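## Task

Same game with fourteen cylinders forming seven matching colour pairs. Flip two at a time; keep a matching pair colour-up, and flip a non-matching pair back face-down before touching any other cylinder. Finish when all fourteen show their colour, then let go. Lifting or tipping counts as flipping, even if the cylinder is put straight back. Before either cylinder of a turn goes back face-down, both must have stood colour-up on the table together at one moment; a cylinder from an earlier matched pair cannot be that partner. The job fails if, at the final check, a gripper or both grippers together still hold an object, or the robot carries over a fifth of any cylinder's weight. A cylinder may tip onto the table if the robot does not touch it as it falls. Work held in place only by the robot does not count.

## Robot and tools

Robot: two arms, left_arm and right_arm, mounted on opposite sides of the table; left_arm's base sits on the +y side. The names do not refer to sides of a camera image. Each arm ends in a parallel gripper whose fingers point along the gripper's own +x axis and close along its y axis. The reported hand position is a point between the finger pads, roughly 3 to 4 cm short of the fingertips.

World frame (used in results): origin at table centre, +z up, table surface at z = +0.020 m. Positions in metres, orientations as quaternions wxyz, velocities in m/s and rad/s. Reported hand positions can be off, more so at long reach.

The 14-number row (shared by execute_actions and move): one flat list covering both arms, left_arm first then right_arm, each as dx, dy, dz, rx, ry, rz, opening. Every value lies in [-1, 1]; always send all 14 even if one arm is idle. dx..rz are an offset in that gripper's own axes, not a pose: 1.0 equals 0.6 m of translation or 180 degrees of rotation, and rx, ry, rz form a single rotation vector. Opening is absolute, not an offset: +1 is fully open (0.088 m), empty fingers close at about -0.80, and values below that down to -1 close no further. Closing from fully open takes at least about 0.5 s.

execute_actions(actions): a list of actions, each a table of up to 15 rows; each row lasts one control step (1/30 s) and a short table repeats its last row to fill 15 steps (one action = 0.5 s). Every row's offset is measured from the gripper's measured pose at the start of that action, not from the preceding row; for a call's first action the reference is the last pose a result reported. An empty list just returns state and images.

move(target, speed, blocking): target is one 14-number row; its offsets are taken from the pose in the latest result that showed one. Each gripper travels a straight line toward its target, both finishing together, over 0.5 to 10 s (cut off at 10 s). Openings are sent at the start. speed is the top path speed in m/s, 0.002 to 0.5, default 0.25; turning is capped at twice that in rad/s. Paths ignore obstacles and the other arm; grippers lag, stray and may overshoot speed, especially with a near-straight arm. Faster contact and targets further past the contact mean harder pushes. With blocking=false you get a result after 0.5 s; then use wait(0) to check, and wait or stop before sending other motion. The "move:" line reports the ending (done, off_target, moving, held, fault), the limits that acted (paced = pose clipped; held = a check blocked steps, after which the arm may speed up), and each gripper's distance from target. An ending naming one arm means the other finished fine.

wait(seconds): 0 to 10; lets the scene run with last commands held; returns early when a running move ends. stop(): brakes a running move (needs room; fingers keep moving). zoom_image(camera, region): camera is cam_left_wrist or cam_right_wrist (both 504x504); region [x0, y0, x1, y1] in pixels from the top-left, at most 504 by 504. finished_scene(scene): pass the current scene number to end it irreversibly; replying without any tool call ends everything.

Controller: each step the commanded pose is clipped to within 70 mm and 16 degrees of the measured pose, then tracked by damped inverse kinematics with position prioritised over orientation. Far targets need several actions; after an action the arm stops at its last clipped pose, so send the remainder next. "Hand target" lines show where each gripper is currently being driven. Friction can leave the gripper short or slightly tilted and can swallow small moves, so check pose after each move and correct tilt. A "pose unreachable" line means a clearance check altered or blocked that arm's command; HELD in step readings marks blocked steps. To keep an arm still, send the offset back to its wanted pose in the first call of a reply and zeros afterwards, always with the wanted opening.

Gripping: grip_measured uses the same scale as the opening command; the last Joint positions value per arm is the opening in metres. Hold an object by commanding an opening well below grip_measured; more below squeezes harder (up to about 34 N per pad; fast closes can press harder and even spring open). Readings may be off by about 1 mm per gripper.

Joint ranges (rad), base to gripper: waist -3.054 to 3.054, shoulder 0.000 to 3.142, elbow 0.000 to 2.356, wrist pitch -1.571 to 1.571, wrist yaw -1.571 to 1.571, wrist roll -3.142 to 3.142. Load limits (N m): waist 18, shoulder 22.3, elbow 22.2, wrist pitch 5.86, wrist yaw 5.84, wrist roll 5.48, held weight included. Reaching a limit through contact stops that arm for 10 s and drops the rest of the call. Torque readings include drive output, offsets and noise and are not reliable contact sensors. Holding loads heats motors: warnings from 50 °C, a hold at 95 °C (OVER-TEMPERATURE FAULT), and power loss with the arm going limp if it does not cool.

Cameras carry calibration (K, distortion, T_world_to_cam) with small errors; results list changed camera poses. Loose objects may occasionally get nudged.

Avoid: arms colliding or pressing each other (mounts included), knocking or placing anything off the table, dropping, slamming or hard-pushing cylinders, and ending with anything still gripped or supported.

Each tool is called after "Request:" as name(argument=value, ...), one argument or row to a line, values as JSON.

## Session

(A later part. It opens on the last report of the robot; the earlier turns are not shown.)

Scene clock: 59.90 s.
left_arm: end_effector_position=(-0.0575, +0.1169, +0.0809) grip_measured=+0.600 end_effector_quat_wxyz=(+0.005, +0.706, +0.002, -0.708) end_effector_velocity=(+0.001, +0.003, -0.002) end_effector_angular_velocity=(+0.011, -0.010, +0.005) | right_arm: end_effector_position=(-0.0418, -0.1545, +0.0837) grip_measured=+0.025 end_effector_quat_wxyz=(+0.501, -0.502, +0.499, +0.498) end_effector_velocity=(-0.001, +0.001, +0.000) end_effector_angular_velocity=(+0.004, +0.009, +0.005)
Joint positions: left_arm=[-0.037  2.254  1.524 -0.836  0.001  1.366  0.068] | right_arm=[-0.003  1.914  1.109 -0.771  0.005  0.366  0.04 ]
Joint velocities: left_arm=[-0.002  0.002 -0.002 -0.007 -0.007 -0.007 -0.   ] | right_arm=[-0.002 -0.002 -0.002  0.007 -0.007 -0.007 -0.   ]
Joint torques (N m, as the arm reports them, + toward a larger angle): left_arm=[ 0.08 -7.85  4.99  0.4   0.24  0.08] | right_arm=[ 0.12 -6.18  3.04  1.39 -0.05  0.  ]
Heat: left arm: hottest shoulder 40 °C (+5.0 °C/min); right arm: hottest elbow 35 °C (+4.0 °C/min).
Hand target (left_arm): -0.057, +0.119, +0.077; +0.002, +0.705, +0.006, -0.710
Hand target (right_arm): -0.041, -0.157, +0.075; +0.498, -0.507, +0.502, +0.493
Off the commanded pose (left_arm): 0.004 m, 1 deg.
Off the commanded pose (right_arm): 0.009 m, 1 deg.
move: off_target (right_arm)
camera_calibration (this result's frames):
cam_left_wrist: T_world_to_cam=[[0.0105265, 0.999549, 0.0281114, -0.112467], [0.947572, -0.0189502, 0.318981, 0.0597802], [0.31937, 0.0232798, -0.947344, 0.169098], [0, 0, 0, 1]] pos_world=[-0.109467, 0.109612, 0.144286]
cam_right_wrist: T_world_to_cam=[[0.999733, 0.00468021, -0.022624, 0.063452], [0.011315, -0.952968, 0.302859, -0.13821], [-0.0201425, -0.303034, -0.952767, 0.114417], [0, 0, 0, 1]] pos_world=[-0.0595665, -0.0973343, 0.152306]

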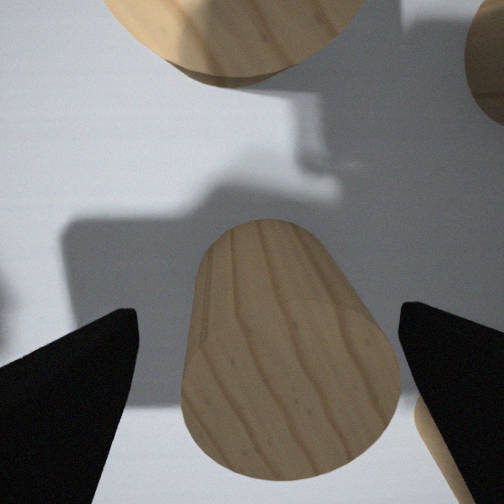

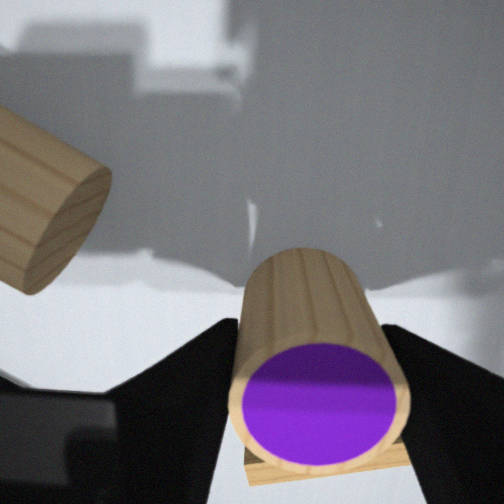

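Request:
execute_actions(
  actions=[
    [[0,0,0,0,0,0,-0.3,0,0,0,0,0,0,0.5]],
    [[0,0,0,0,0,0,-0.3,0,0,0,0,0,0,0.5]],
  ],
)

Request:
move(
  target=[-0.13,0,0,0,0,0.005,-0.3,-0.13,0,0,0,0,0,0.5],
  speed=0.2,
)

Request:
move(
  target=[-0.247,0.22,-0.154,0,0,0.504,-0.3,-0.227,-0.127,0.067,0,-0.497,0,1],
  speed=0.4,
)

Scene clock: 64.77 s.
left_arm: end_effector_position=(-0.0575, +0.1169, +0.0807) grip_measured=+0.036 end_effector_quat_wxyz=(+0.005, +0.706, +0.002, -0.708) end_effector_velocity=(+0.001, +0.004, -0.001) end_effector_angular_velocity=(+0.011, -0.010, +0.005) | right_arm: end_effector_position=(-0.0417, -0.1544, +0.0834) grip_measured=+0.500 end_effector_quat_wxyz=(+0.501, -0.502, +0.499, +0.498) end_effector_velocity=(+0.005, -0.004, +0.000) end_effector_angular_velocity=(-0.018, -0.015, -0.015)
Joint positions: left_arm=[-0.037  2.255  1.524 -0.835  0.001  1.366  0.041] | right_arm=[-0.003  1.914  1.109 -0.769  0.005  0.366  0.063]
Joint velocities: left_arm=[-0.002 -0.002 -0.007 -0.007 -0.007 -0.007 -0.   ] | right_arm=[-0.007 -0.002 -0.002 -0.022  0.007  0.007 -0.   ]
Joint torques (N m, as the arm reports them, + toward a larger angle): left_arm=[-0.05 -8.61  5.23  0.21  0.07  0.  ] | right_arm=[ 0.09 -8.07  4.76  0.09  0.   -0.02]
Heat: left arm: hottest shoulder 41 °C (+6.0 °C/min); right arm: hottest elbow 34 °C (+3.0 °C/min).
Hand target (left_arm): -0.057, +0.117, +0.081; +0.005, +0.706, +0.002, -0.708
Hand target (right_arm): -0.042, -0.154, +0.083; +0.501, -0.502, +0.499, +0.498
Off the commanded pose (left_arm): 0.000 m, 0 deg.
Off the commanded pose (right_arm): 0.000 m, 0 deg.
Step readings (end_effector_position; steps 1 to 15: 1st action; 16 to 30: 2nd action):
0: left_arm (-0.0575, +0.1169, +0.0807) | right_arm (-0.0418, -0.1541, +0.0834)
1: left_arm (-0.0575, +0.1169, +0.0807) | right_arm (-0.0418, -0.1541, +0.0834)
2: left_arm (-0.0575, +0.1169, +0.0807) | right_arm (-0.0418, -0.1541, +0.0834)
4: left_arm (-0.0575, +0.1169, +0.0807) | right_arm (-0.0420, -0.1535, +0.0834)
8: left_arm (-0.0575, +0.1169, +0.0807) | right_arm (-0.0418, -0.1541, +0.0834)
15: left_arm (-0.0575, +0.1169, +0.0807) | right_arm (-0.0417, -0.1544, +0.0834)
16: left_arm (-0.0575, +0.1169, +0.0807) | right_arm (-0.0417, -0.1544, +0.0834)
17: left_arm (-0.0575, +0.1169, +0.0807) | right_arm (-0.0417, -0.1544, +0.0834)
19: left_arm (-0.0575, +0.1169, +0.0807) | right_arm (-0.0417, -0.1544, +0.0834)
23: left_arm (-0.0575, +0.1169, +0.0807) | right_arm (-0.0417, -0.1544, +0.0834)
30: end_effector_position above
camera_calibration (this result's frames):
cam_left_wrist: T_world_to_cam=[[0.0109078, 0.999545, 0.0281105, -0.11245], [0.947564, -0.0193114, 0.318983, 0.0598942], [0.31938, 0.0231571, -0.947344, 0.16889], [0, 0, 0, 1]] pos_world=[-0.109467, 0.109644, 0.144053]
cam_right_wrist: T_world_to_cam=[[0.999729, 0.00431506, -0.0228931, 0.0633345], [0.0110338, -0.953188, 0.302177, -0.137979], [-0.0205175, -0.302347, -0.952977, 0.114305], [0, 0, 0, 1]] pos_world=[-0.0594496, -0.0972333, 0.152074]

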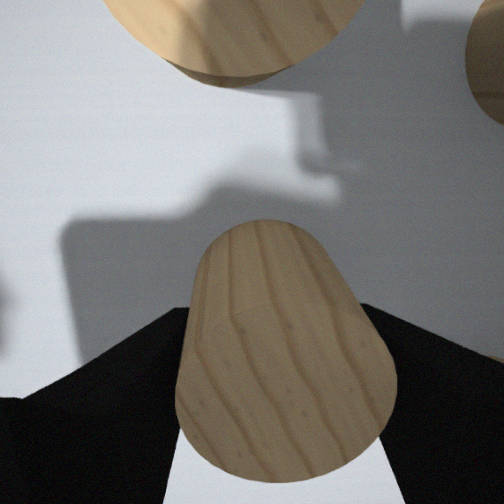

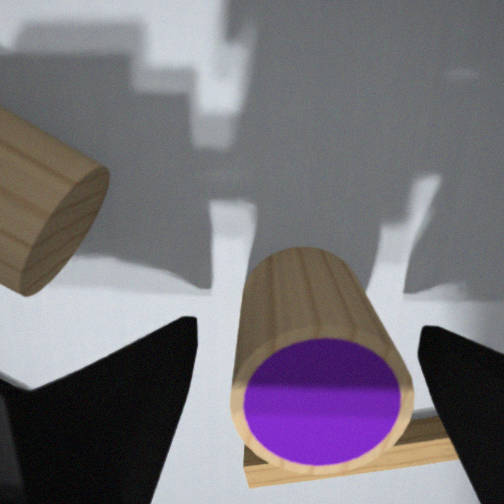

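Scene clock: 65.67 s.
left_arm: end_effector_position=(-0.0569, +0.1196, +0.1518) grip_measured=+0.035 end_effector_quat_wxyz=(+0.005, +0.706, +0.003, -0.708) end_effector_velocity=(-0.003, +0.005, -0.000) end_effector_angular_velocity=(+0.023, +0.003, -0.000) | right_arm: end_effector_position=(-0.0409, -0.1565, +0.1567) grip_measured=+0.500 end_effector_quat_wxyz=(+0.499, -0.506, +0.501, +0.493) end_effector_velocity=(+0.001, -0.003, +0.003) end_effector_angular_velocity=(-0.014, +0.003, +0.005)
Joint positions: left_arm=[-0.037  2.144  1.644 -1.068  0.001  1.366  0.041] | right_arm=[-0.003  1.802  1.279 -1.066  0.005  0.366  0.063]
Joint velocities: left_arm=[-0.007  0.002  0.002 -0.022  0.007 -0.007 -0.   ] | right_arm=[-0.002 -0.002  0.007 -0.022 -0.007 -0.007 -0.001]
Joint torques (N m, as the arm reports them, + toward a larger angle): left_arm=[-0.14 -9.54  6.91 -0.03 -0.05 -0.03] | right_arm=[ 0.15 -8.48  6.7  -0.07  0.02  0.01]
Heat: left arm: hottest shoulder 41 °C (+6.0 °C/min); right arm: hottest elbow 35 °C (+4.0 °C/min).
Hand target (left_arm): -0.058, +0.117, +0.159; +0.011, +0.706, -0.003, -0.708
Hand target (right_arm): -0.042, -0.154, +0.161; +0.501, -0.502, +0.499, +0.498
Off the commanded pose (left_arm): 0.007 m, 1 deg.
Off the commanded pose (right_arm): 0.005 m, 1 deg.
move: done
camera_calibration (this result's frames):
cam_left_wrist: T_world_to_cam=[[0.0108971, 0.999491, 0.0299853, -0.117443], [0.947447, -0.0199087, 0.319294, 0.036776], [0.319729, 0.0249301, -0.947181, 0.235809], [0, 0, 0, 1]] pos_world=[-0.108958, 0.112237, 0.215133]
cam_right_wrist: T_world_to_cam=[[0.999831, 0.00404604, -0.0179124, 0.063394], [0.00948006, -0.949121, 0.31477, -0.163559], [-0.0157275, -0.314886, -0.948999, 0.181148], [0, 0, 0, 1]] pos_world=[-0.0589838, -0.0984527, 0.224528]

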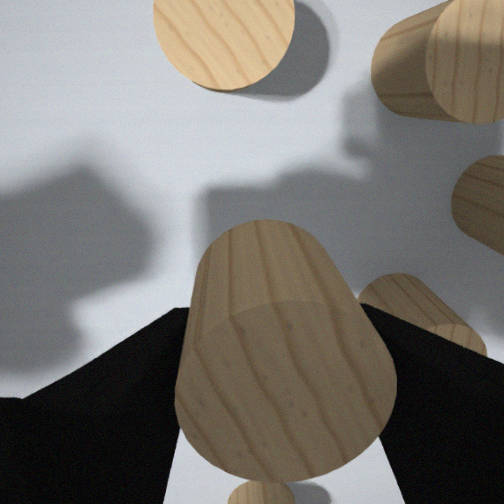

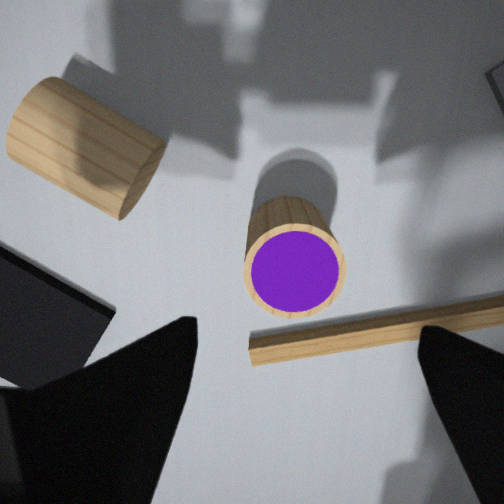

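Scene clock: 68.27 s.
left_arm: end_effector_position=(+0.0355, -0.0079, +0.2987) grip_measured=+0.034 end_effector_quat_wxyz=(+0.502, +0.501, -0.500, -0.496) end_effector_velocity=(-0.000, -0.000, -0.003) end_effector_angular_velocity=(+0.002, +0.007, +0.005) | right_arm: end_effector_position=(+0.0329, -0.1131, +0.3023) grip_measured=+1.000 end_effector_quat_wxyz=(+0.705, +0.001, +0.004, +0.709) end_effector_velocity=(-0.000, +0.000, -0.004) end_effector_angular_velocity=(-0.007, -0.023, +0.005)
Joint positions: left_arm=[0.19  1.942 1.007 0.94  0.026 1.574 0.041] | right_arm=[-0.17   1.129  0.377  0.748  0.193  0.008  0.088]
Joint velocities: left_arm=[-0.002  0.007 -0.002  0.007 -0.007 -0.007 -0.   ] | right_arm=[-0.002  0.007 -0.007  0.007 -0.007 -0.022  0.   ]
Joint torques (N m, as the arm reports them, + toward a larger angle): left_arm=[ 0.29 -7.09  7.62  2.13  0.19 -0.03] | right_arm=[-0.15 -3.18  4.82  1.96 -0.11 -0.18]
Heat: left arm: hottest shoulder 42 °C (+7.1 °C/min); right arm: hottest shoulder 34 °C (+2.0 °C/min).
Hand target (left_arm): +0.036, -0.011, +0.301; +0.504, +0.498, -0.504, -0.494
Hand target (right_arm): +0.034, -0.114, +0.294; +0.705, -0.010, +0.008, +0.709
Off the commanded pose (left_arm): 0.004 m, 1 deg.
Off the commanded pose (right_arm): 0.009 m, 2 deg.
move: off_target (right_arm)
camera_calibration (this result's frames):
cam_left_wrist: T_world_to_cam=[[0.0244475, 0.0274434, -0.999324, 0.30389], [0.944089, 0.328122, 0.0321071, -0.0115942], [0.328782, -0.944237, -0.0178872, 0.0629862], [0, 0, 0, 1]] pos_world=[-0.0171921, 0.0549384, 0.305183]
cam_right_wrist: T_world_to_cam=[[0.999391, 0.0348214, -0.00235545, -0.00910228], [0.00836737, -0.304575, -0.952452, 0.28709], [-0.0338831, 0.951852, -0.304681, 0.283267], [0, 0, 0, 1]] pos_world=[0.0162925, -0.18187, 0.359724]

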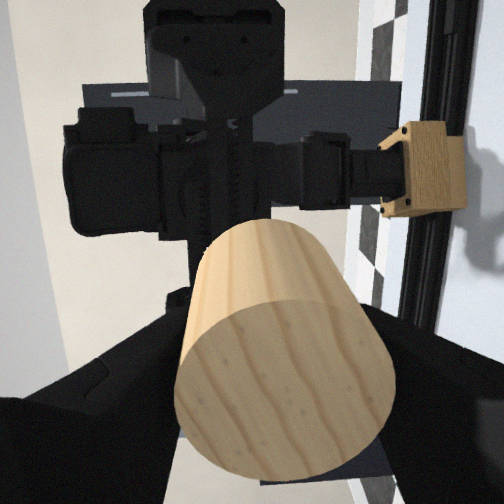

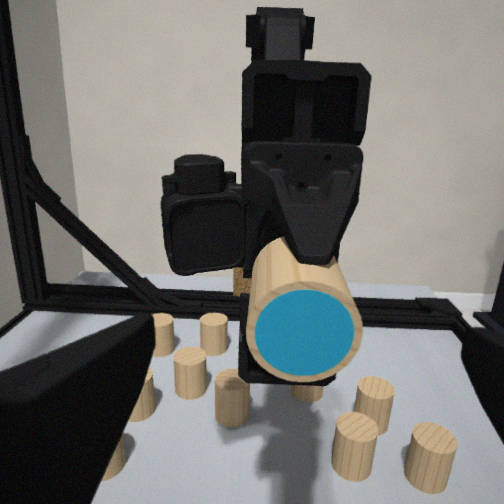

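A2 = cyan.

Request:
move(
  target=[0,0,0,0,0,0,-0.3,0.088,-0.004,-0.009,-0.004,0,0,1],
  speed=0.12,
)

Scene clock: 70.40 s.
left_arm: end_effector_position=(+0.0355, -0.0080, +0.2984) grip_measured=+0.033 end_effector_quat_wxyz=(+0.502, +0.501, -0.500, -0.496) end_effector_velocity=(-0.000, +0.001, -0.005) end_effector_angular_velocity=(+0.022, +0.008, +0.005) | right_arm: end_effector_position=(+0.0347, -0.0637, +0.2952) grip_measured=+1.000 end_effector_quat_wxyz=(+0.705, -0.003, +0.003, +0.709) end_effector_velocity=(-0.003, +0.001, -0.003) end_effector_angular_velocity=(-0.012, -0.024, +0.020)
Joint positions: left_arm=[0.19  1.943 1.007 0.941 0.026 1.574 0.041] | right_arm=[-0.217  1.394  0.511  0.876  0.146  0.001  0.088]
Joint velocities: left_arm=[-0.002 -0.002 -0.002 -0.022 -0.007 -0.007 -0.   ] | right_arm=[-0.002  0.007  0.002 -0.007 -0.022 -0.022  0.   ]
Joint torques (N m, as the arm reports them, + toward a larger angle): left_arm=[-0.04 -7.76  6.12  1.72  0.   -0.06] | right_arm=[-0.12 -4.17  7.4   2.02 -0.16 -0.19]
Heat: left arm: hottest shoulder 42 °C (+7.1 °C/min); right arm: hottest elbow 34 °C (+2.0 °C/min).
Hand target (left_arm): +0.035, -0.008, +0.299; +0.502, +0.501, -0.500, -0.496
Hand target (right_arm): +0.035, -0.060, +0.297; +0.705, -0.004, -0.001, +0.709
Off the commanded pose (left_arm): 0.000 m, 0 deg.
Off the commanded pose (right_arm): 0.004 m, 0 deg.
move: done
camera_calibration (this result's frames):
cam_left_wrist: T_world_to_cam=[[0.0244475, 0.0274434, -0.999324, 0.303671], [0.944089, 0.328122, 0.0321071, -0.0115681], [0.328782, -0.944237, -0.0178872, 0.0629208], [0, 0, 0, 1]] pos_world=[-0.0171899, 0.0548741, 0.304962]
cam_right_wrist: T_world_to_cam=[[0.999394, 0.034484, 0.00465152, -0.0147709], [0.0150369, -0.30745, -0.951445, 0.294654], [-0.0313796, 0.950939, -0.307782, 0.234893], [0, 0, 0, 1]] pos_world=[0.0177021, -0.132268, 0.352712]

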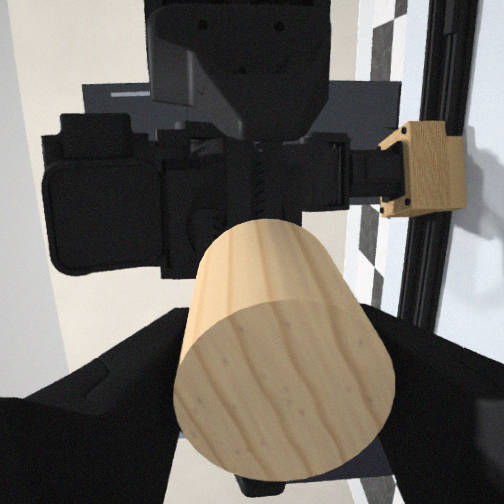

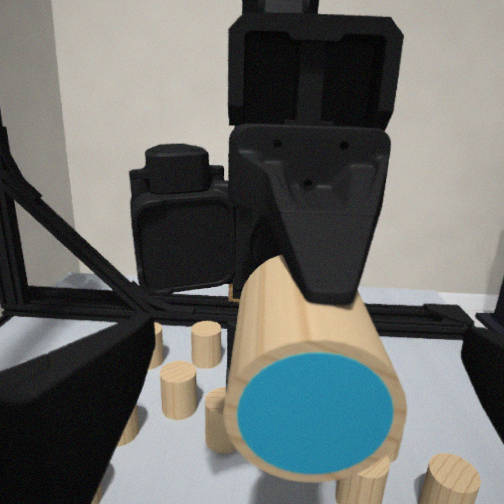

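Request:
execute_actions(
  actions=[
    [[0,0,0,0,0,0,-0.3,0,0,0,0,0,0,-0.3]],
    [[0,0,0,0,0,0,-0.3,0,0,0,0,0,0,-0.3]],
    [[0,0,0,0,0,0,1,0,0,0,0,0,0,-0.3]],
  ],
)

Request:
move(
  target=[-0.18,0.02,0,0,0,0,1,0,0,0,0,0,0,-0.3],
  speed=0.25,
)

Request:
move(
  target=[0,0,0,0,0,0,1,-0.044,0.125,-0.225,0,0.501,0,-0.3],
  speed=0.4,
)

Request:
move(
  target=[0,0,0,0,0,0,1,0.138,0,-0.005,0,0.003,0,-0.3],
  speed=0.1,
)

Scene clock: 75.07 s.
left_arm: end_effector_position=(+0.0359, -0.0080, +0.2983) grip_measured=+1.000 end_effector_quat_wxyz=(+0.503, +0.502, -0.500, -0.496) end_effector_velocity=(+0.002, +0.001, +0.001) end_effector_angular_velocity=(+0.002, +0.022, +0.010) | right_arm: end_effector_position=(+0.0343, -0.0634, +0.2950) grip_measured=+0.024 end_effector_quat_wxyz=(+0.705, -0.003, +0.003, +0.710) end_effector_velocity=(-0.000, -0.001, -0.005) end_effector_angular_velocity=(-0.022, -0.011, +0.005)
Joint positions: left_arm=[0.191 1.943 1.007 0.941 0.025 1.574 0.088] | right_arm=[-0.217  1.396  0.512  0.876  0.144  0.001  0.04 ]
Joint velocities: left_arm=[ 0.002 -0.007 -0.002 -0.007 -0.007 -0.022  0.   ] | right_arm=[-0.002 -0.002 -0.002 -0.022 -0.007 -0.007 -0.   ]
Joint torques (N m, as the arm reports them, + toward a larger angle): left_arm=[-0.02 -7.62  6.2   1.71  0.   -0.02] | right_arm=[ 0.02 -5.31  6.16  1.85  0.   -0.01]
Heat: left arm: hottest shoulder 42 °C (+7.1 °C/min); right arm: hottest elbow 35 °C (+2.0 °C/min).
Hand target (left_arm): +0.036, -0.008, +0.298; +0.503, +0.502, -0.500, -0.496
Hand target (right_arm): +0.034, -0.063, +0.295; +0.705, -0.003, +0.003, +0.710
Off the commanded pose (left_arm): 0.000 m, 0 deg.
Off the commanded pose (right_arm): 0.000 m, 0 deg.
Step readings (end_effector_position; steps 1 to 15: 1st action; 16 to 30: 2nd action; 31 to 45: 3rd action):
0: left_arm (+0.0355, -0.0080, +0.2983) | right_arm (+0.0346, -0.0634, +0.2950)
1: left_arm (+0.0355, -0.0080, +0.2983) | right_arm (+0.0347, -0.0634, +0.2950)
2: left_arm (+0.0355, -0.0080, +0.2983) | right_arm (+0.0347, -0.0634, +0.2950)
4: left_arm (+0.0355, -0.0080, +0.2983) | right_arm (+0.0346, -0.0634, +0.2950)
8: left_arm (+0.0356, -0.0080, +0.2983) | right_arm (+0.0345, -0.0634, +0.2950)
15: left_arm (+0.0359, -0.0080, +0.2983) | right_arm (+0.0343, -0.0634, +0.2950)
16: left_arm (+0.0359, -0.0080, +0.2983) | right_arm (+0.0343, -0.0634, +0.2950)
17: left_arm (+0.0359, -0.0080, +0.2983) | right_arm (+0.0343, -0.0634, +0.2950)
19: left_arm (+0.0359, -0.0080, +0.2983) | right_arm (+0.0343, -0.0634, +0.2950)
23: left_arm (+0.0359, -0.0080, +0.2983) | right_arm (+0.0343, -0.0634, +0.2950)
30: left_arm (+0.0359, -0.0080, +0.2983) | right_arm (+0.0343, -0.0634, +0.2950)
31: left_arm (+0.0359, -0.0080, +0.2983) | right_arm (+0.0343, -0.0634, +0.2950)
32: left_arm (+0.0359, -0.0080, +0.2983) | right_arm (+0.0343, -0.0634, +0.2950)
34: left_arm (+0.0359, -0.0080, +0.2983) | right_arm (+0.0343, -0.0634, +0.2950)
38: left_arm (+0.0359, -0.0080, +0.2983) | right_arm (+0.0343, -0.0634, +0.2950)
45: end_effector_position above
camera_calibration (this result's frames):
cam_left_wrist: T_world_to_cam=[[0.024387, 0.0278614, -0.999314, 0.303471], [0.943588, 0.32955, 0.0322151, -0.0119097], [0.330222, -0.943727, -0.018253, 0.0628313], [0, 0, 0, 1]] pos_world=[-0.0169112, 0.0547653, 0.304794]
cam_right_wrist: T_world_to_cam=[[0.999327, 0.0363919, 0.00468384, -0.0142445], [0.0156672, -0.307781, -0.951328, 0.294505], [-0.0331791, 0.950761, -0.308144, 0.234737], [0, 0, 0, 1]] pos_world=[0.0174092, -0.132017, 0.352571]

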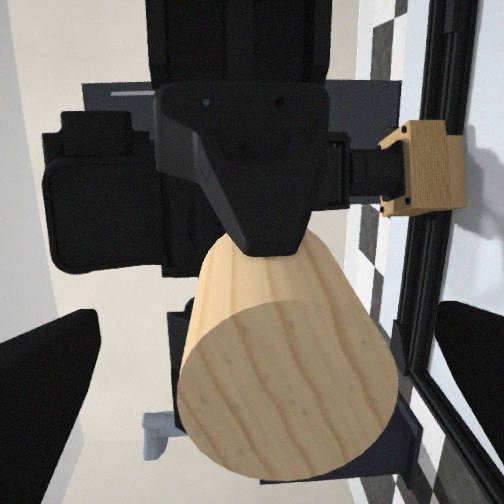

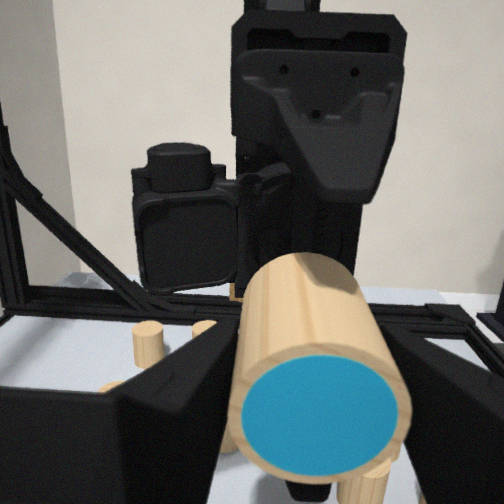

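Scene clock: 76.10 s.
left_arm: end_effector_position=(+0.0342, +0.0976, +0.3089) grip_measured=+1.000 end_effector_quat_wxyz=(+0.503, +0.503, -0.498, -0.495) end_effector_velocity=(-0.002, +0.002, -0.003) end_effector_angular_velocity=(+0.017, +0.008, -0.010) | right_arm: end_effector_position=(+0.0343, -0.0634, +0.2950) grip_measured=+0.025 end_effector_quat_wxyz=(+0.705, -0.003, +0.003, +0.710) end_effector_velocity=(-0.000, -0.001, -0.002) end_effector_angular_velocity=(-0.002, -0.008, +0.005)
Joint positions: left_arm=[0.196 1.557 0.584 0.976 0.026 1.574 0.088] | right_arm=[-0.217  1.396  0.512  0.876  0.144  0.001  0.04 ]
Joint velocities: left_arm=[-0.002 -0.012 -0.007 -0.022  0.007 -0.007  0.   ] | right_arm=[-0.002  0.002 -0.007  0.007 -0.007 -0.007 -0.   ]
Joint torques (N m, as the arm reports them, + toward a larger angle): left_arm=[ 0.34 -6.09  5.5   1.59  0.19 -0.03] | right_arm=[ 0.03 -5.33  6.14  1.85  0.01 -0.01]
Heat: left arm: hottest shoulder 42 °C (+7.1 °C/min); right arm: hottest elbow 35 °C (+2.0 °C/min).
Hand target (left_arm): +0.034, +0.100, +0.310; +0.503, +0.502, -0.500, -0.496
Hand target (right_arm): +0.034, -0.063, +0.295; +0.705, -0.003, +0.003, +0.710
Off the commanded pose (left_arm): 0.003 m, 0 deg.
Off the commanded pose (right_arm): 0.000 m, 0 deg.
move: done
camera_calibration (this result's frames):
cam_left_wrist: T_world_to_cam=[[0.0242118, 0.0298591, -0.999261, 0.311017], [0.942326, 0.333085, 0.0327852, -0.0459682], [0.333818, -0.942424, -0.0200724, 0.163553], [0, 0, 0, 1]] pos_world=[-0.01881, 0.160161, 0.315577]
cam_right_wrist: T_world_to_cam=[[0.999327, 0.0363919, 0.00468384, -0.0142445], [0.0156672, -0.307781, -0.951328, 0.294505], [-0.0331791, 0.950761, -0.308144, 0.234737], [0, 0, 0, 1]] pos_world=[0.0174092, -0.132017, 0.352571]

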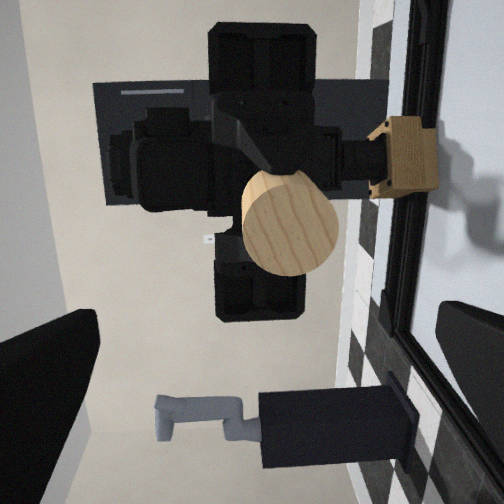

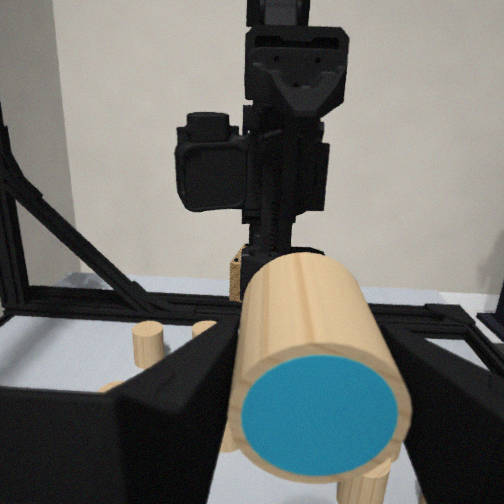

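Scene clock: 78.67 s.
left_arm: end_effector_position=(+0.0342, +0.0976, +0.3088) grip_measured=+1.000 end_effector_quat_wxyz=(+0.503, +0.503, -0.498, -0.496) end_effector_velocity=(+0.002, +0.001, -0.002) end_effector_angular_velocity=(+0.007, +0.008, +0.020) | right_arm: end_effector_position=(-0.0376, -0.0929, +0.1618) grip_measured=+0.024 end_effector_quat_wxyz=(+0.500, -0.504, +0.498, +0.498) end_effector_velocity=(+0.000, -0.001, -0.002) end_effector_angular_velocity=(-0.014, +0.003, -0.010)
Joint positions: left_arm=[0.196 1.557 0.584 0.976 0.027 1.574 0.088] | right_arm=[-0.071  2.007  1.578 -1.148  0.008  0.293  0.04 ]
Joint velocities: left_arm=[-0.002 -0.002 -0.002 -0.007 -0.022 -0.007  0.   ] | right_arm=[-0.002  0.007  0.002 -0.007 -0.007  0.007 -0.   ]
Joint torques (N m, as the arm reports them, + toward a larger angle): left_arm=[-0.07 -4.95  6.18  1.71 -0.01 -0.06] | right_arm=[ 0.24 -7.97  6.97 -0.04 -0.11  0.16]
Heat: left arm: hottest shoulder 42 °C (+7.0 °C/min); right arm: hottest elbow 35 °C (+2.0 °C/min).
Hand target (left_arm): +0.034, +0.098, +0.309; +0.503, +0.503, -0.498, -0.496
Hand target (right_arm): -0.040, -0.091, +0.159; +0.499, -0.505, +0.501, +0.495
Off the commanded pose (left_arm): 0.000 m, 0 deg.
Off the commanded pose (right_arm): 0.004 m, 1 deg.
move: done
camera_calibration (this result's frames):
cam_left_wrist: T_world_to_cam=[[0.0242094, 0.0302308, -0.99925, 0.310822], [0.942454, 0.332713, 0.0328991, -0.045931], [0.333458, -0.942543, -0.0204363, 0.163766], [0, 0, 0, 1]] pos_world=[-0.018846, 0.160242, 0.315447]
cam_right_wrist: T_world_to_cam=[[0.999761, 0.00924463, -0.0198334, 0.0607509], [0.0148386, -0.952562, 0.303982, -0.10321], [-0.0160823, -0.304204, -0.952471, 0.207675], [0, 0, 0, 1]] pos_world=[-0.0558649, -0.0356995, 0.230384]

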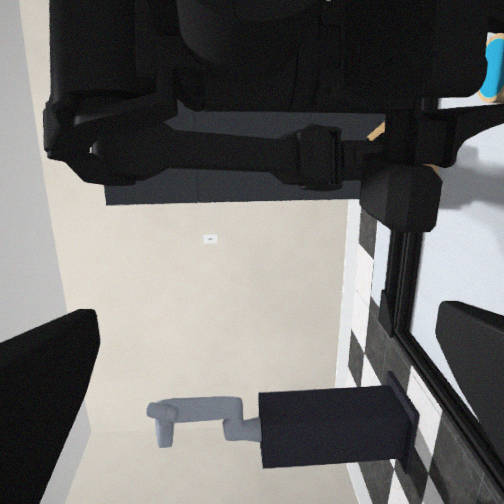

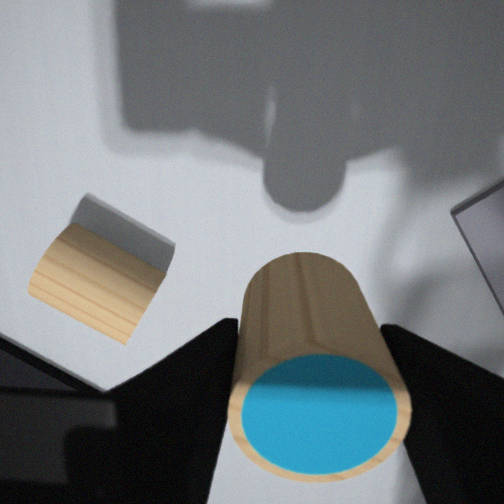

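Scene clock: 79.90 s.
left_arm: end_effector_position=(+0.0342, +0.0976, +0.3088) grip_measured=+1.000 end_effector_quat_wxyz=(+0.503, +0.503, -0.498, -0.496) end_effector_velocity=(+0.000, +0.000, -0.007) end_effector_angular_velocity=(+0.027, +0.008, +0.005) | right_arm: end_effector_position=(-0.0378, -0.0923, +0.0866) grip_measured=+0.024 end_effector_quat_wxyz=(+0.502, -0.500, +0.495, +0.502) end_effector_velocity=(+0.001, -0.005, +0.002) end_effector_angular_velocity=(-0.019, +0.002, +0.020)
Joint positions: left_arm=[0.196 1.557 0.584 0.976 0.027 1.574 0.088] | right_arm=[-0.071  2.092  1.39  -0.862  0.008  0.293  0.04 ]
Joint velocities: left_arm=[-0.002  0.002 -0.002 -0.022 -0.007 -0.007  0.   ] | right_arm=[-0.002 -0.007 -0.002 -0.022 -0.007 -0.022 -0.   ]
Joint torques (N m, as the arm reports them, + toward a larger angle): left_arm=[ 0.05 -5.07  6.21  1.73 -0.02 -0.04] | right_arm=[ 0.04 -8.3   3.77  0.28 -0.08 -0.02]
Heat: left arm: hottest shoulder 42 °C (+7.0 °C/min); right arm: hottest elbow 35 °C (+2.0 °C/min).
Hand target (left_arm): +0.034, +0.098, +0.309; +0.503, +0.503, -0.498, -0.496
Hand target (right_arm): -0.037, -0.097, +0.079; +0.498, -0.507, +0.500, +0.495
Off the commanded pose (left_arm): 0.000 m, 0 deg.
Off the commanded pose (right_arm): 0.009 m, 1 deg.
move: off_target (right_arm)
camera_calibration (this result's frames):
cam_left_wrist: T_world_to_cam=[[0.0242094, 0.0302308, -0.99925, 0.310822], [0.942454, 0.332713, 0.0328991, -0.045931], [0.333458, -0.942543, -0.0204363, 0.163766], [0, 0, 0, 1]] pos_world=[-0.018846, 0.160242, 0.315447]
cam_right_wrist: T_world_to_cam=[[0.999681, 0.00950486, -0.0234128, 0.0597733], [0.01594, -0.956151, 0.29244, -0.0790224], [-0.0196066, -0.292719, -0.955997, 0.137391], [0, 0, 0, 1]] pos_world=[-0.0558008, -0.0359084, 0.155854]

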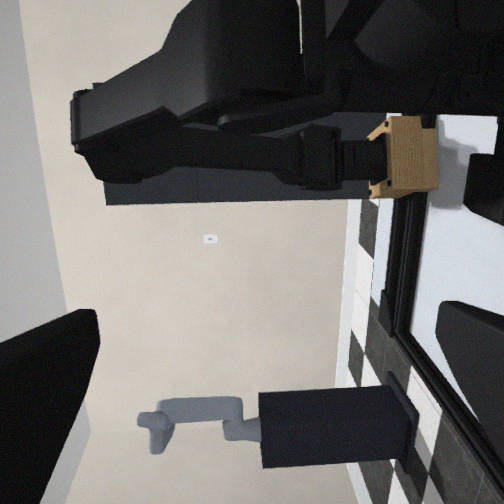

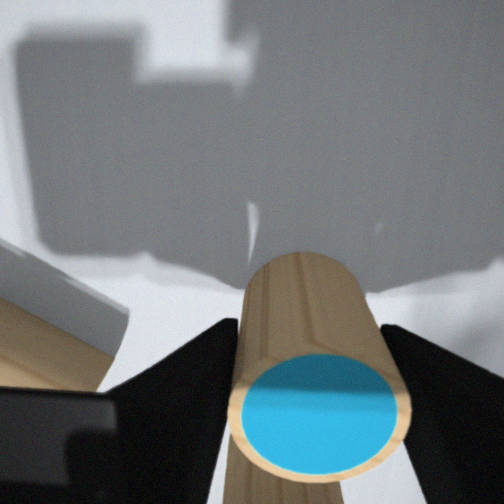

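No contact yet; nudge down.

Request:
move(
  target=[0,0,0,0,0,0,1,0.015,0,-0.004,0,0.003,0,-0.3],
  speed=0.05,
)

Request:
execute_actions(
  actions=[
    [[0,0,0,0,0,0,1,0,0,0,0,0,0,0.4]],
  ],
)

Request:
wait(
  seconds=2,
)

Request:
execute_actions(
  actions=[
    [[0,0,0,0,0,0,1,0,0,0,0,0,0,-0.3]],
    [[0,0,0,0,0,0,1,0,0,0,0,0,0,-0.3]],
  ],
)

Request:
move(
  target=[0,0,0,0,0,0,1,-0.13,0,0,0,0,0,-0.3],
  speed=0.2,
)

Request:
move(
  target=[0,0,0,0,0,0,1,-0.228,-0.121,0.043,0,-0.497,0,-0.3],
  speed=0.4,
)

Scene clock: 84.23 s.
left_arm: end_effector_position=(+0.0342, +0.0976, +0.3088) grip_measured=+1.000 end_effector_quat_wxyz=(+0.503, +0.503, -0.498, -0.496) end_effector_velocity=(+0.000, +0.002, +0.006) end_effector_angular_velocity=(-0.017, +0.007, +0.005) | right_arm: end_effector_position=(-0.0382, -0.0908, +0.0858) grip_measured=+0.024 end_effector_quat_wxyz=(+0.504, -0.498, +0.494, +0.504) end_effector_velocity=(+0.004, +0.001, -0.001) end_effector_angular_velocity=(+0.004, -0.007, +0.029)
Joint positions: left_arm=[0.196 1.557 0.584 0.976 0.027 1.574 0.088] | right_arm=[-0.071  2.092  1.387 -0.85   0.008  0.293  0.04 ]
Joint velocities: left_arm=[-0.002 -0.012 -0.002  0.007 -0.007 -0.007  0.   ] | right_arm=[-0.007 -0.002 -0.007  0.007  0.007 -0.037 -0.   ]
Joint torques (N m, as the arm reports them, + toward a larger angle): left_arm=[ 0.03 -4.95  6.16  1.73  0.   -0.05] | right_arm=[ 0.11 -8.24  3.42  0.9  -0.08  0.01]
Heat: left arm: hottest shoulder 41 °C (+5.1 °C/min); right arm: hottest shoulder 35 °C (+2.0 °C/min).
Hand target (left_arm): +0.034, +0.098, +0.309; +0.503, +0.503, -0.498, -0.496
Hand target (right_arm): -0.038, -0.095, +0.078; +0.500, -0.503, +0.498, +0.499
Off the commanded pose (left_arm): 0.000 m, 0 deg.
Off the commanded pose (right_arm): 0.009 m, 1 deg.
move: off_target (right_arm)
camera_calibration (this result's frames):
cam_left_wrist: T_world_to_cam=[[0.0242094, 0.0302308, -0.99925, 0.310822], [0.942454, 0.332713, 0.0328991, -0.045931], [0.333458, -0.942543, -0.0204363, 0.163766], [0, 0, 0, 1]] pos_world=[-0.018846, 0.160242, 0.315447]
cam_right_wrist: T_world_to_cam=[[0.99962, 0.00970227, -0.0257971, 0.0604097], [0.0166505, -0.958466, 0.284719, -0.0769011], [-0.0219632, -0.28504, -0.958264, 0.137843], [0, 0, 0, 1]] pos_world=[-0.0560788, -0.0350025, 0.155543]

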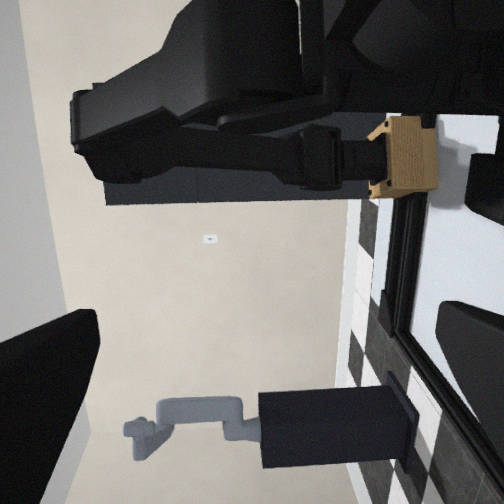

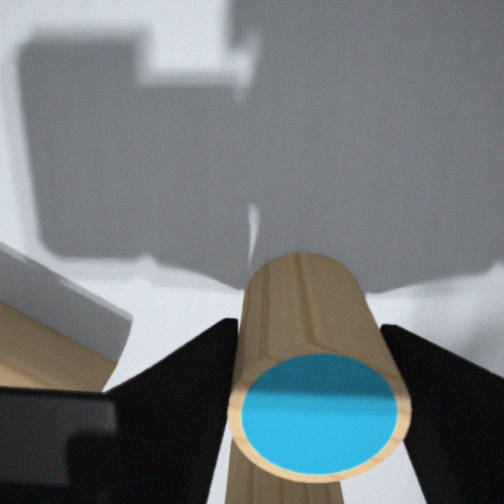

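Scene clock: 84.73 s.
left_arm: end_effector_position=(+0.0342, +0.0976, +0.3088) grip_measured=+1.000 end_effector_quat_wxyz=(+0.503, +0.503, -0.498, -0.496) end_effector_velocity=(+0.002, +0.000, -0.004) end_effector_angular_velocity=(+0.012, +0.008, +0.020) | right_arm: end_effector_position=(-0.0384, -0.0904, +0.0858) grip_measured=+0.394 end_effector_quat_wxyz=(+0.504, -0.497, +0.494, +0.505) end_effector_velocity=(+0.000, -0.002, +0.000) end_effector_angular_velocity=(-0.009, +0.005, +0.005)
Joint positions: left_arm=[0.196 1.557 0.584 0.976 0.027 1.574 0.088] | right_arm=[-0.071  2.092  1.387 -0.849  0.008  0.293  0.058]
Joint velocities: left_arm=[-0.002  0.002 -0.002 -0.007 -0.022 -0.007  0.   ] | right_arm=[-0.002 -0.002 -0.002 -0.007 -0.007 -0.007  0.003]
Joint torques (N m, as the arm reports them, + toward a larger angle): left_arm=[ 0.03 -5.09  6.04  1.76  0.01 -0.07] | right_arm=[ 0.08 -9.65  5.05 -0.01  0.02 -0.02]
Heat: left arm: hottest shoulder 41 °C (+5.0 °C/min); right arm: hottest shoulder 35 °C (+2.0 °C/min).
Hand target (left_arm): +0.034, +0.098, +0.309; +0.503, +0.503, -0.498, -0.496
Hand target (right_arm): -0.038, -0.091, +0.086; +0.504, -0.498, +0.494, +0.504
Off the commanded pose (left_arm): 0.000 m, 0 deg.
Off the commanded pose (right_arm): 0.000 m, 0 deg.
Step readings (end_effector_position):
0: left_arm (+0.0342, +0.0976, +0.3088) | right_arm (-0.0382, -0.0908, +0.0858)
1: left_arm (+0.0342, +0.0976, +0.3088) | right_arm (-0.0382, -0.0908, +0.0858)
2: left_arm (+0.0342, +0.0976, +0.3088) | right_arm (-0.0383, -0.0907, +0.0858)
4: left_arm (+0.0342, +0.0976, +0.3088) | right_arm (-0.0385, -0.0902, +0.0858)
8: left_arm (+0.0342, +0.0976, +0.3088) | right_arm (-0.0385, -0.0903, +0.0858)
15: end_effector_position above
camera_calibration (this result's frames):
cam_left_wrist: T_world_to_cam=[[0.0242094, 0.0302308, -0.99925, 0.310822], [0.942454, 0.332713, 0.0328991, -0.045931], [0.333458, -0.942543, -0.0204363, 0.163766], [0, 0, 0, 1]] pos_world=[-0.018846, 0.160242, 0.315447]
cam_right_wrist: T_world_to_cam=[[0.999606, 0.0097498, -0.0263387, 0.0605782], [0.0168094, -0.958984, 0.282961, -0.0764095], [-0.0224996, -0.283292, -0.95877, 0.13814], [0, 0, 0, 1]] pos_world=[-0.0561618, -0.034732, 0.155661]

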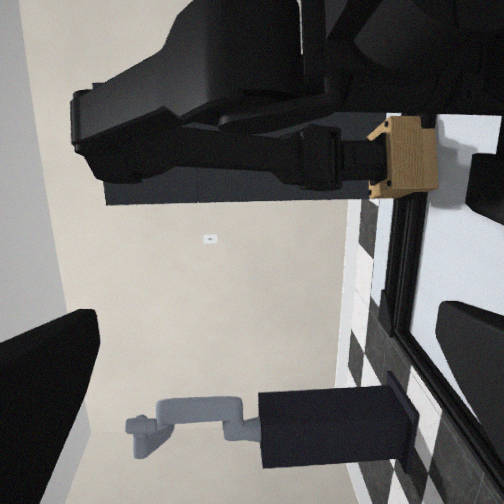

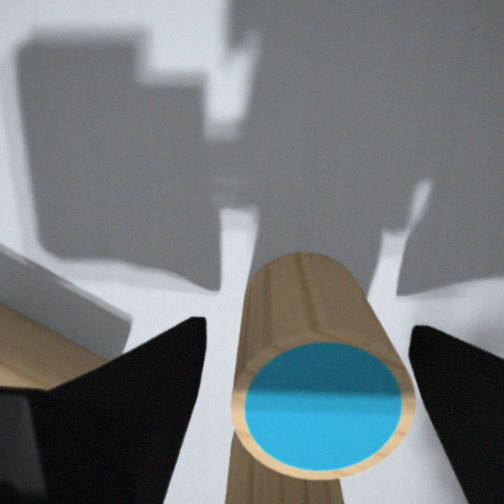

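Scene clock: 86.73 s.
left_arm: end_effector_position=(+0.0342, +0.0976, +0.3088) grip_measured=+1.000 end_effector_quat_wxyz=(+0.503, +0.503, -0.498, -0.496) end_effector_velocity=(+0.000, +0.001, -0.002) end_effector_angular_velocity=(+0.007, +0.022, +0.005) | right_arm: end_effector_position=(-0.0384, -0.0904, +0.0858) grip_measured=+0.400 end_effector_quat_wxyz=(+0.504, -0.497, +0.494, +0.505) end_effector_velocity=(-0.003, +0.000, +0.000) end_effector_angular_velocity=(+0.001, +0.023, +0.005)
Joint positions: left_arm=[0.196 1.557 0.584 0.976 0.027 1.574 0.088] | right_arm=[-0.071  2.092  1.387 -0.849  0.008  0.293  0.059]
Joint velocities: left_arm=[-0.002 -0.002 -0.002 -0.007 -0.007 -0.022  0.   ] | right_arm=[-0.002 -0.002 -0.002  0.007 -0.022 -0.007 -0.   ]
Joint torques (N m, as the arm reports them, + toward a larger angle): left_arm=[-0.09 -5.05  6.06  1.76  0.01 -0.03] | right_arm=[ 0.01 -9.64  5.07 -0.01  0.01 -0.01]
Heat: left arm: hottest shoulder 41 °C (+5.0 °C/min); right arm: hottest shoulder 35 °C (+1.0 °C/min).
Hand target (left_arm): +0.034, +0.098, +0.309; +0.503, +0.503, -0.498, -0.496
Hand target (right_arm): -0.038, -0.091, +0.086; +0.504, -0.498, +0.494, +0.504
Off the commanded pose (left_arm): 0.000 m, 0 deg.
Off the commanded pose (right_arm): 0.000 m, 0 deg.
wait: 2.00 s; at rest by 0.17 s
camera_calibration (this result's frames):
cam_left_wrist: T_world_to_cam=[[0.0242094, 0.0302308, -0.99925, 0.310822], [0.942454, 0.332713, 0.0328991, -0.045931], [0.333458, -0.942543, -0.0204363, 0.163766], [0, 0, 0, 1]] pos_world=[-0.018846, 0.160242, 0.315447]
cam_right_wrist: T_world_to_cam=[[0.999606, 0.0097498, -0.0263387, 0.0605782], [0.0168094, -0.958984, 0.282961, -0.0764095], [-0.0224996, -0.283292, -0.95877, 0.13814], [0, 0, 0, 1]] pos_world=[-0.0561618, -0.034732, 0.155661]

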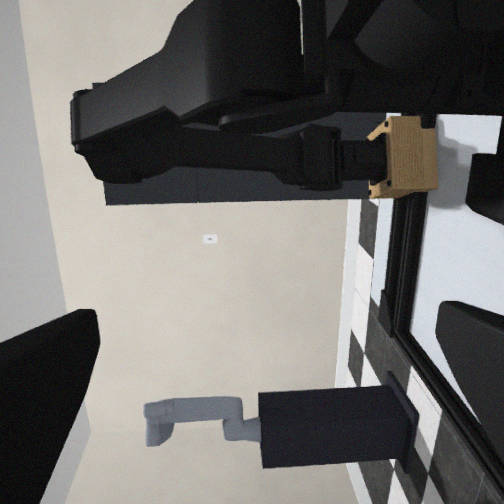

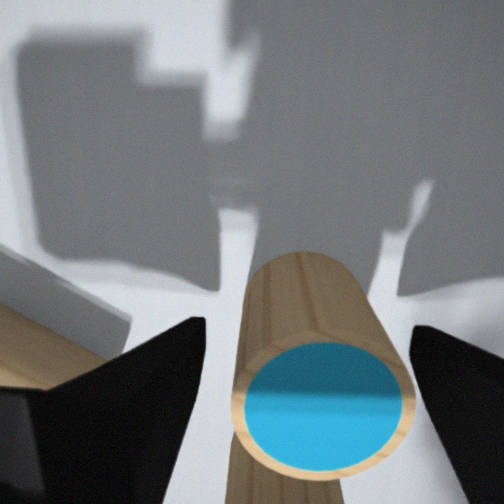

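Scene clock: 87.73 s.
left_arm: end_effector_position=(+0.0342, +0.0976, +0.3088) grip_measured=+1.000 end_effector_quat_wxyz=(+0.503, +0.503, -0.498, -0.496) end_effector_velocity=(-0.002, +0.001, -0.002) end_effector_angular_velocity=(+0.007, +0.008, -0.010) | right_arm: end_effector_position=(-0.0383, -0.0904, +0.0860) grip_measured=+0.025 end_effector_quat_wxyz=(+0.504, -0.497, +0.493, +0.505) end_effector_velocity=(+0.002, -0.000, -0.001) end_effector_angular_velocity=(+0.000, +0.008, +0.000)
Joint positions: left_arm=[0.196 1.557 0.584 0.976 0.027 1.574 0.088] | right_arm=[-0.071  2.092  1.387 -0.849  0.009  0.293  0.04 ]
Joint velocities: left_arm=[-0.002 -0.002 -0.002 -0.007  0.007 -0.007  0.   ] | right_arm=[-0.007 -0.002 -0.007  0.007 -0.007 -0.007 -0.   ]
Joint torques (N m, as the arm reports them, + toward a larger angle): left_arm=[-0.16 -5.02  6.2   1.75 -0.04 -0.02] | right_arm=[ 0.06 -9.7   5.08  0.13  0.01 -0.02]
Heat: left arm: hottest shoulder 41 °C (+4.0 °C/min); right arm: hottest shoulder 35 °C (+1.0 °C/min).
Hand target (left_arm): +0.034, +0.098, +0.309; +0.503, +0.503, -0.498, -0.496
Hand target (right_arm): -0.038, -0.090, +0.086; +0.504, -0.497, +0.493, +0.505
Off the commanded pose (left_arm): 0.000 m, 0 deg.
Off the commanded pose (right_arm): 0.000 m, 0 deg.
Step readings (end_effector_position; steps 1 to 15: 1st action; 16 to 30: 2nd action):
0: left_arm (+0.0342, +0.0976, +0.3088) | right_arm (-0.0384, -0.0904, +0.0858)
1: left_arm (+0.0342, +0.0976, +0.3088) | right_arm (-0.0384, -0.0904, +0.0858)
2: left_arm (+0.0342, +0.0976, +0.3088) | right_arm (-0.0384, -0.0904, +0.0858)
4: left_arm (+0.0342, +0.0976, +0.3088) | right_arm (-0.0382, -0.0905, +0.0859)
8: left_arm (+0.0342, +0.0976, +0.3088) | right_arm (-0.0382, -0.0905, +0.0859)
15: left_arm (+0.0342, +0.0976, +0.3088) | right_arm (-0.0382, -0.0905, +0.0859)
16: left_arm (+0.0342, +0.0976, +0.3088) | right_arm (-0.0382, -0.0905, +0.0859)
17: left_arm (+0.0342, +0.0976, +0.3088) | right_arm (-0.0382, -0.0905, +0.0859)
19: left_arm (+0.0342, +0.0976, +0.3088) | right_arm (-0.0383, -0.0904, +0.0860)
23: left_arm (+0.0342, +0.0976, +0.3088) | right_arm (-0.0383, -0.0904, +0.0860)
30: end_effector_position above
camera_calibration (this result's frames):
cam_left_wrist: T_world_to_cam=[[0.0242094, 0.0302308, -0.99925, 0.310822], [0.942454, 0.332713, 0.0328991, -0.045931], [0.333458, -0.942543, -0.0204363, 0.163766], [0, 0, 0, 1]] pos_world=[-0.018846, 0.160242, 0.315447]
cam_right_wrist: T_world_to_cam=[[0.999625, 0.0097429, -0.0256075, 0.060411], [0.0165909, -0.959048, 0.282759, -0.0764399], [-0.021804, -0.283078, -0.958849, 0.138419], [0, 0, 0, 1]] pos_world=[-0.0561021, -0.0347148, 0.155884]

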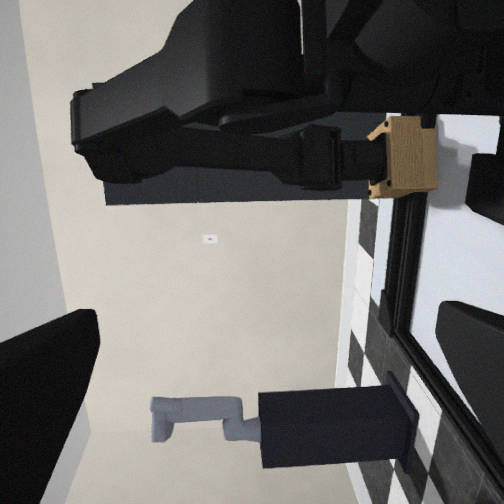

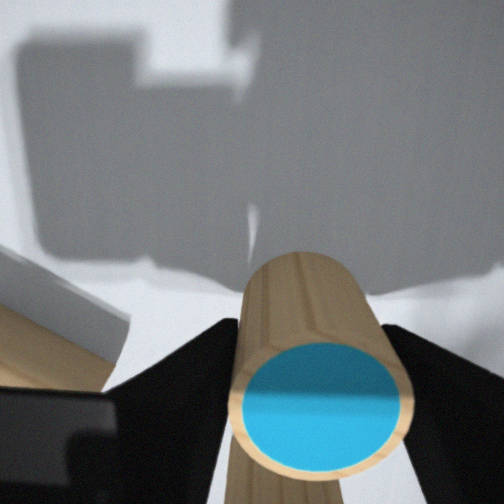

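Scene clock: 88.63 s.
left_arm: end_effector_position=(+0.0342, +0.0976, +0.3088) grip_measured=+1.000 end_effector_quat_wxyz=(+0.503, +0.503, -0.498, -0.496) end_effector_velocity=(-0.002, +0.001, -0.005) end_effector_angular_velocity=(+0.022, +0.023, -0.000) | right_arm: end_effector_position=(-0.0371, -0.0941, +0.1586) grip_measured=+0.025 end_effector_quat_wxyz=(+0.502, -0.502, +0.496, +0.500) end_effector_velocity=(-0.001, +0.001, +0.002) end_effector_angular_velocity=(+0.000, +0.008, +0.005)
Joint positions: left_arm=[0.196 1.557 0.584 0.976 0.027 1.574 0.088] | right_arm=[-0.071  1.998  1.551 -1.122  0.009  0.293  0.04 ]
Joint velocities: left_arm=[-0.007 -0.002 -0.002 -0.022 -0.007 -0.022  0.   ] | right_arm=[-0.002  0.002  0.012 -0.007 -0.007 -0.007 -0.   ]
Joint torques (N m, as the arm reports them, + toward a larger angle): left_arm=[-0.02 -5.07  6.12  1.74  0.02 -0.03] | right_arm=[  0.19 -10.04   7.02  -0.1    0.01   0.01]
Heat: left arm: hottest shoulder 41 °C (+4.0 °C/min); right arm: hottest shoulder 36 °C (+2.0 °C/min).
Hand target (left_arm): +0.034, +0.098, +0.309; +0.503, +0.503, -0.498, -0.496
Hand target (right_arm): -0.038, -0.092, +0.164; +0.504, -0.497, +0.494, +0.505
Off the commanded pose (left_arm): 0.000 m, 0 deg.
Off the commanded pose (right_arm): 0.006 m, 1 deg.
move: done
camera_calibration (this result's frames):
cam_left_wrist: T_world_to_cam=[[0.0242094, 0.0302308, -0.99925, 0.310822], [0.942454, 0.332713, 0.0328991, -0.045931], [0.333458, -0.942543, -0.0204363, 0.163766], [0, 0, 0, 1]] pos_world=[-0.018846, 0.160242, 0.315447]
cam_right_wrist: T_world_to_cam=[[0.999727, 0.00940874, -0.0213803, 0.060467], [0.0153268, -0.954929, 0.29644, -0.102391], [-0.0176276, -0.296687, -0.954812, 0.205254], [0, 0, 0, 1]] pos_world=[-0.055263, -0.0374488, 0.227625]

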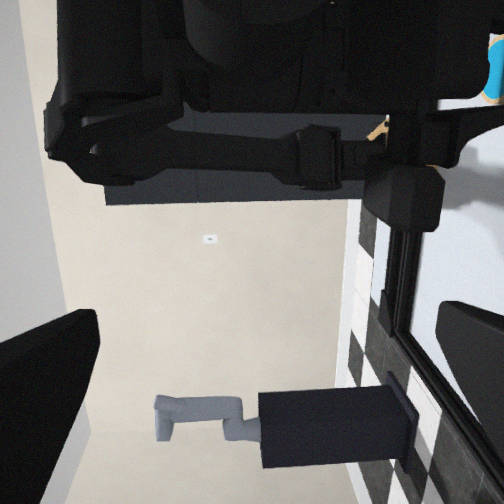

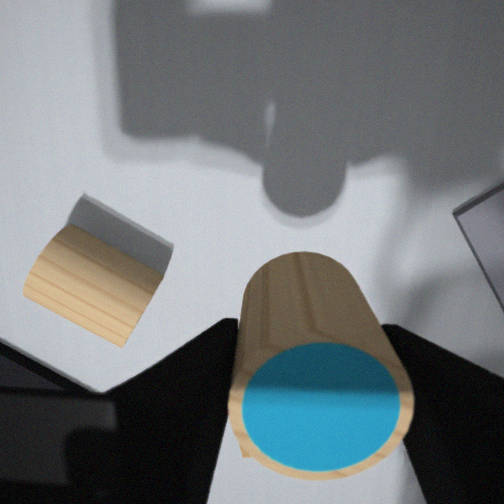

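Scene clock: 91.20 s.
left_arm: end_effector_position=(+0.0342, +0.0976, +0.3088) grip_measured=+1.000 end_effector_quat_wxyz=(+0.503, +0.503, -0.498, -0.496) end_effector_velocity=(-0.002, +0.001, +0.002) end_effector_angular_velocity=(-0.007, +0.007, -0.000) | right_arm: end_effector_position=(+0.0334, -0.0676, +0.3044) grip_measured=+0.025 end_effector_quat_wxyz=(+0.703, +0.007, -0.001, +0.711) end_effector_velocity=(+0.002, -0.001, -0.006) end_effector_angular_velocity=(-0.017, +0.005, -0.010)
Joint positions: left_arm=[0.196 1.557 0.584 0.976 0.027 1.574 0.088] | right_arm=[-0.213  1.361  0.51   0.862  0.144  0.008  0.04 ]
Joint velocities: left_arm=[-0.007 -0.002 -0.002  0.007 -0.007 -0.007  0.   ] | right_arm=[-0.002  0.002 -0.007 -0.007  0.007  0.007 -0.   ]
Joint torques (N m, as the arm reports them, + toward a larger angle): left_arm=[-0.01 -5.08  6.05  1.72  0.   -0.04] | right_arm=[-0.12 -4.33  4.66  2.06 -0.14 -0.19]
Heat: left arm: hottest shoulder 40 °C (+2.0 °C/min); right arm: hottest shoulder 36 °C (+2.0 °C/min).
Hand target (left_arm): +0.034, +0.098, +0.309; +0.503, +0.503, -0.498, -0.496
Hand target (right_arm): +0.034, -0.068, +0.297; +0.703, -0.002, +0.002, +0.711
Off the commanded pose (left_arm): 0.000 m, 0 deg.
Off the commanded pose (right_arm): 0.008 m, 1 deg.
move: done
camera_calibration (this result's frames):
cam_left_wrist: T_world_to_cam=[[0.0242094, 0.0302308, -0.99925, 0.310822], [0.942454, 0.332713, 0.0328991, -0.045931], [0.333458, -0.942543, -0.0204363, 0.163766], [0, 0, 0, 1]] pos_world=[-0.018846, 0.160242, 0.315447]
cam_right_wrist: T_world_to_cam=[[0.999183, 0.0402102, -0.00407998, -0.010341], [0.00772485, -0.289085, -0.957272, 0.305528], [-0.0396716, 0.956458, -0.28916, 0.236357], [0, 0, 0, 1]] pos_world=[0.0173491, -0.137326, 0.360776]

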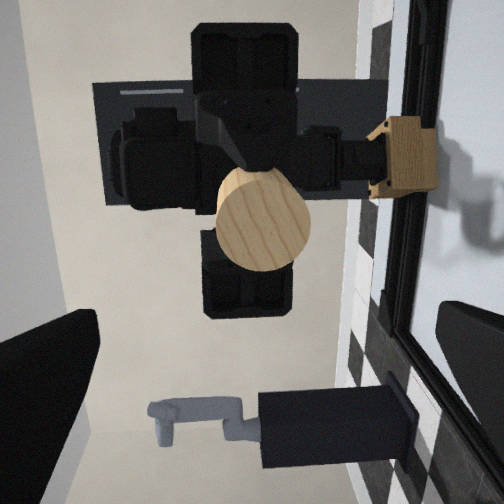

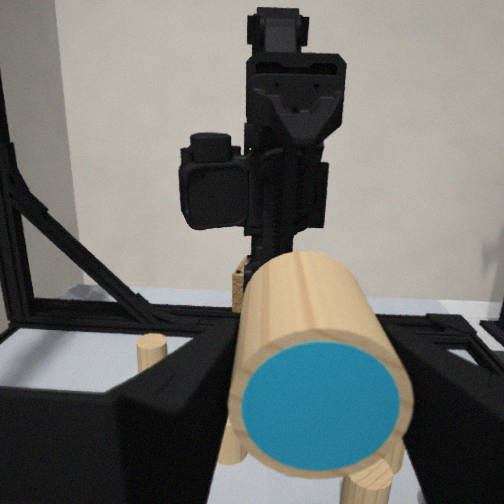

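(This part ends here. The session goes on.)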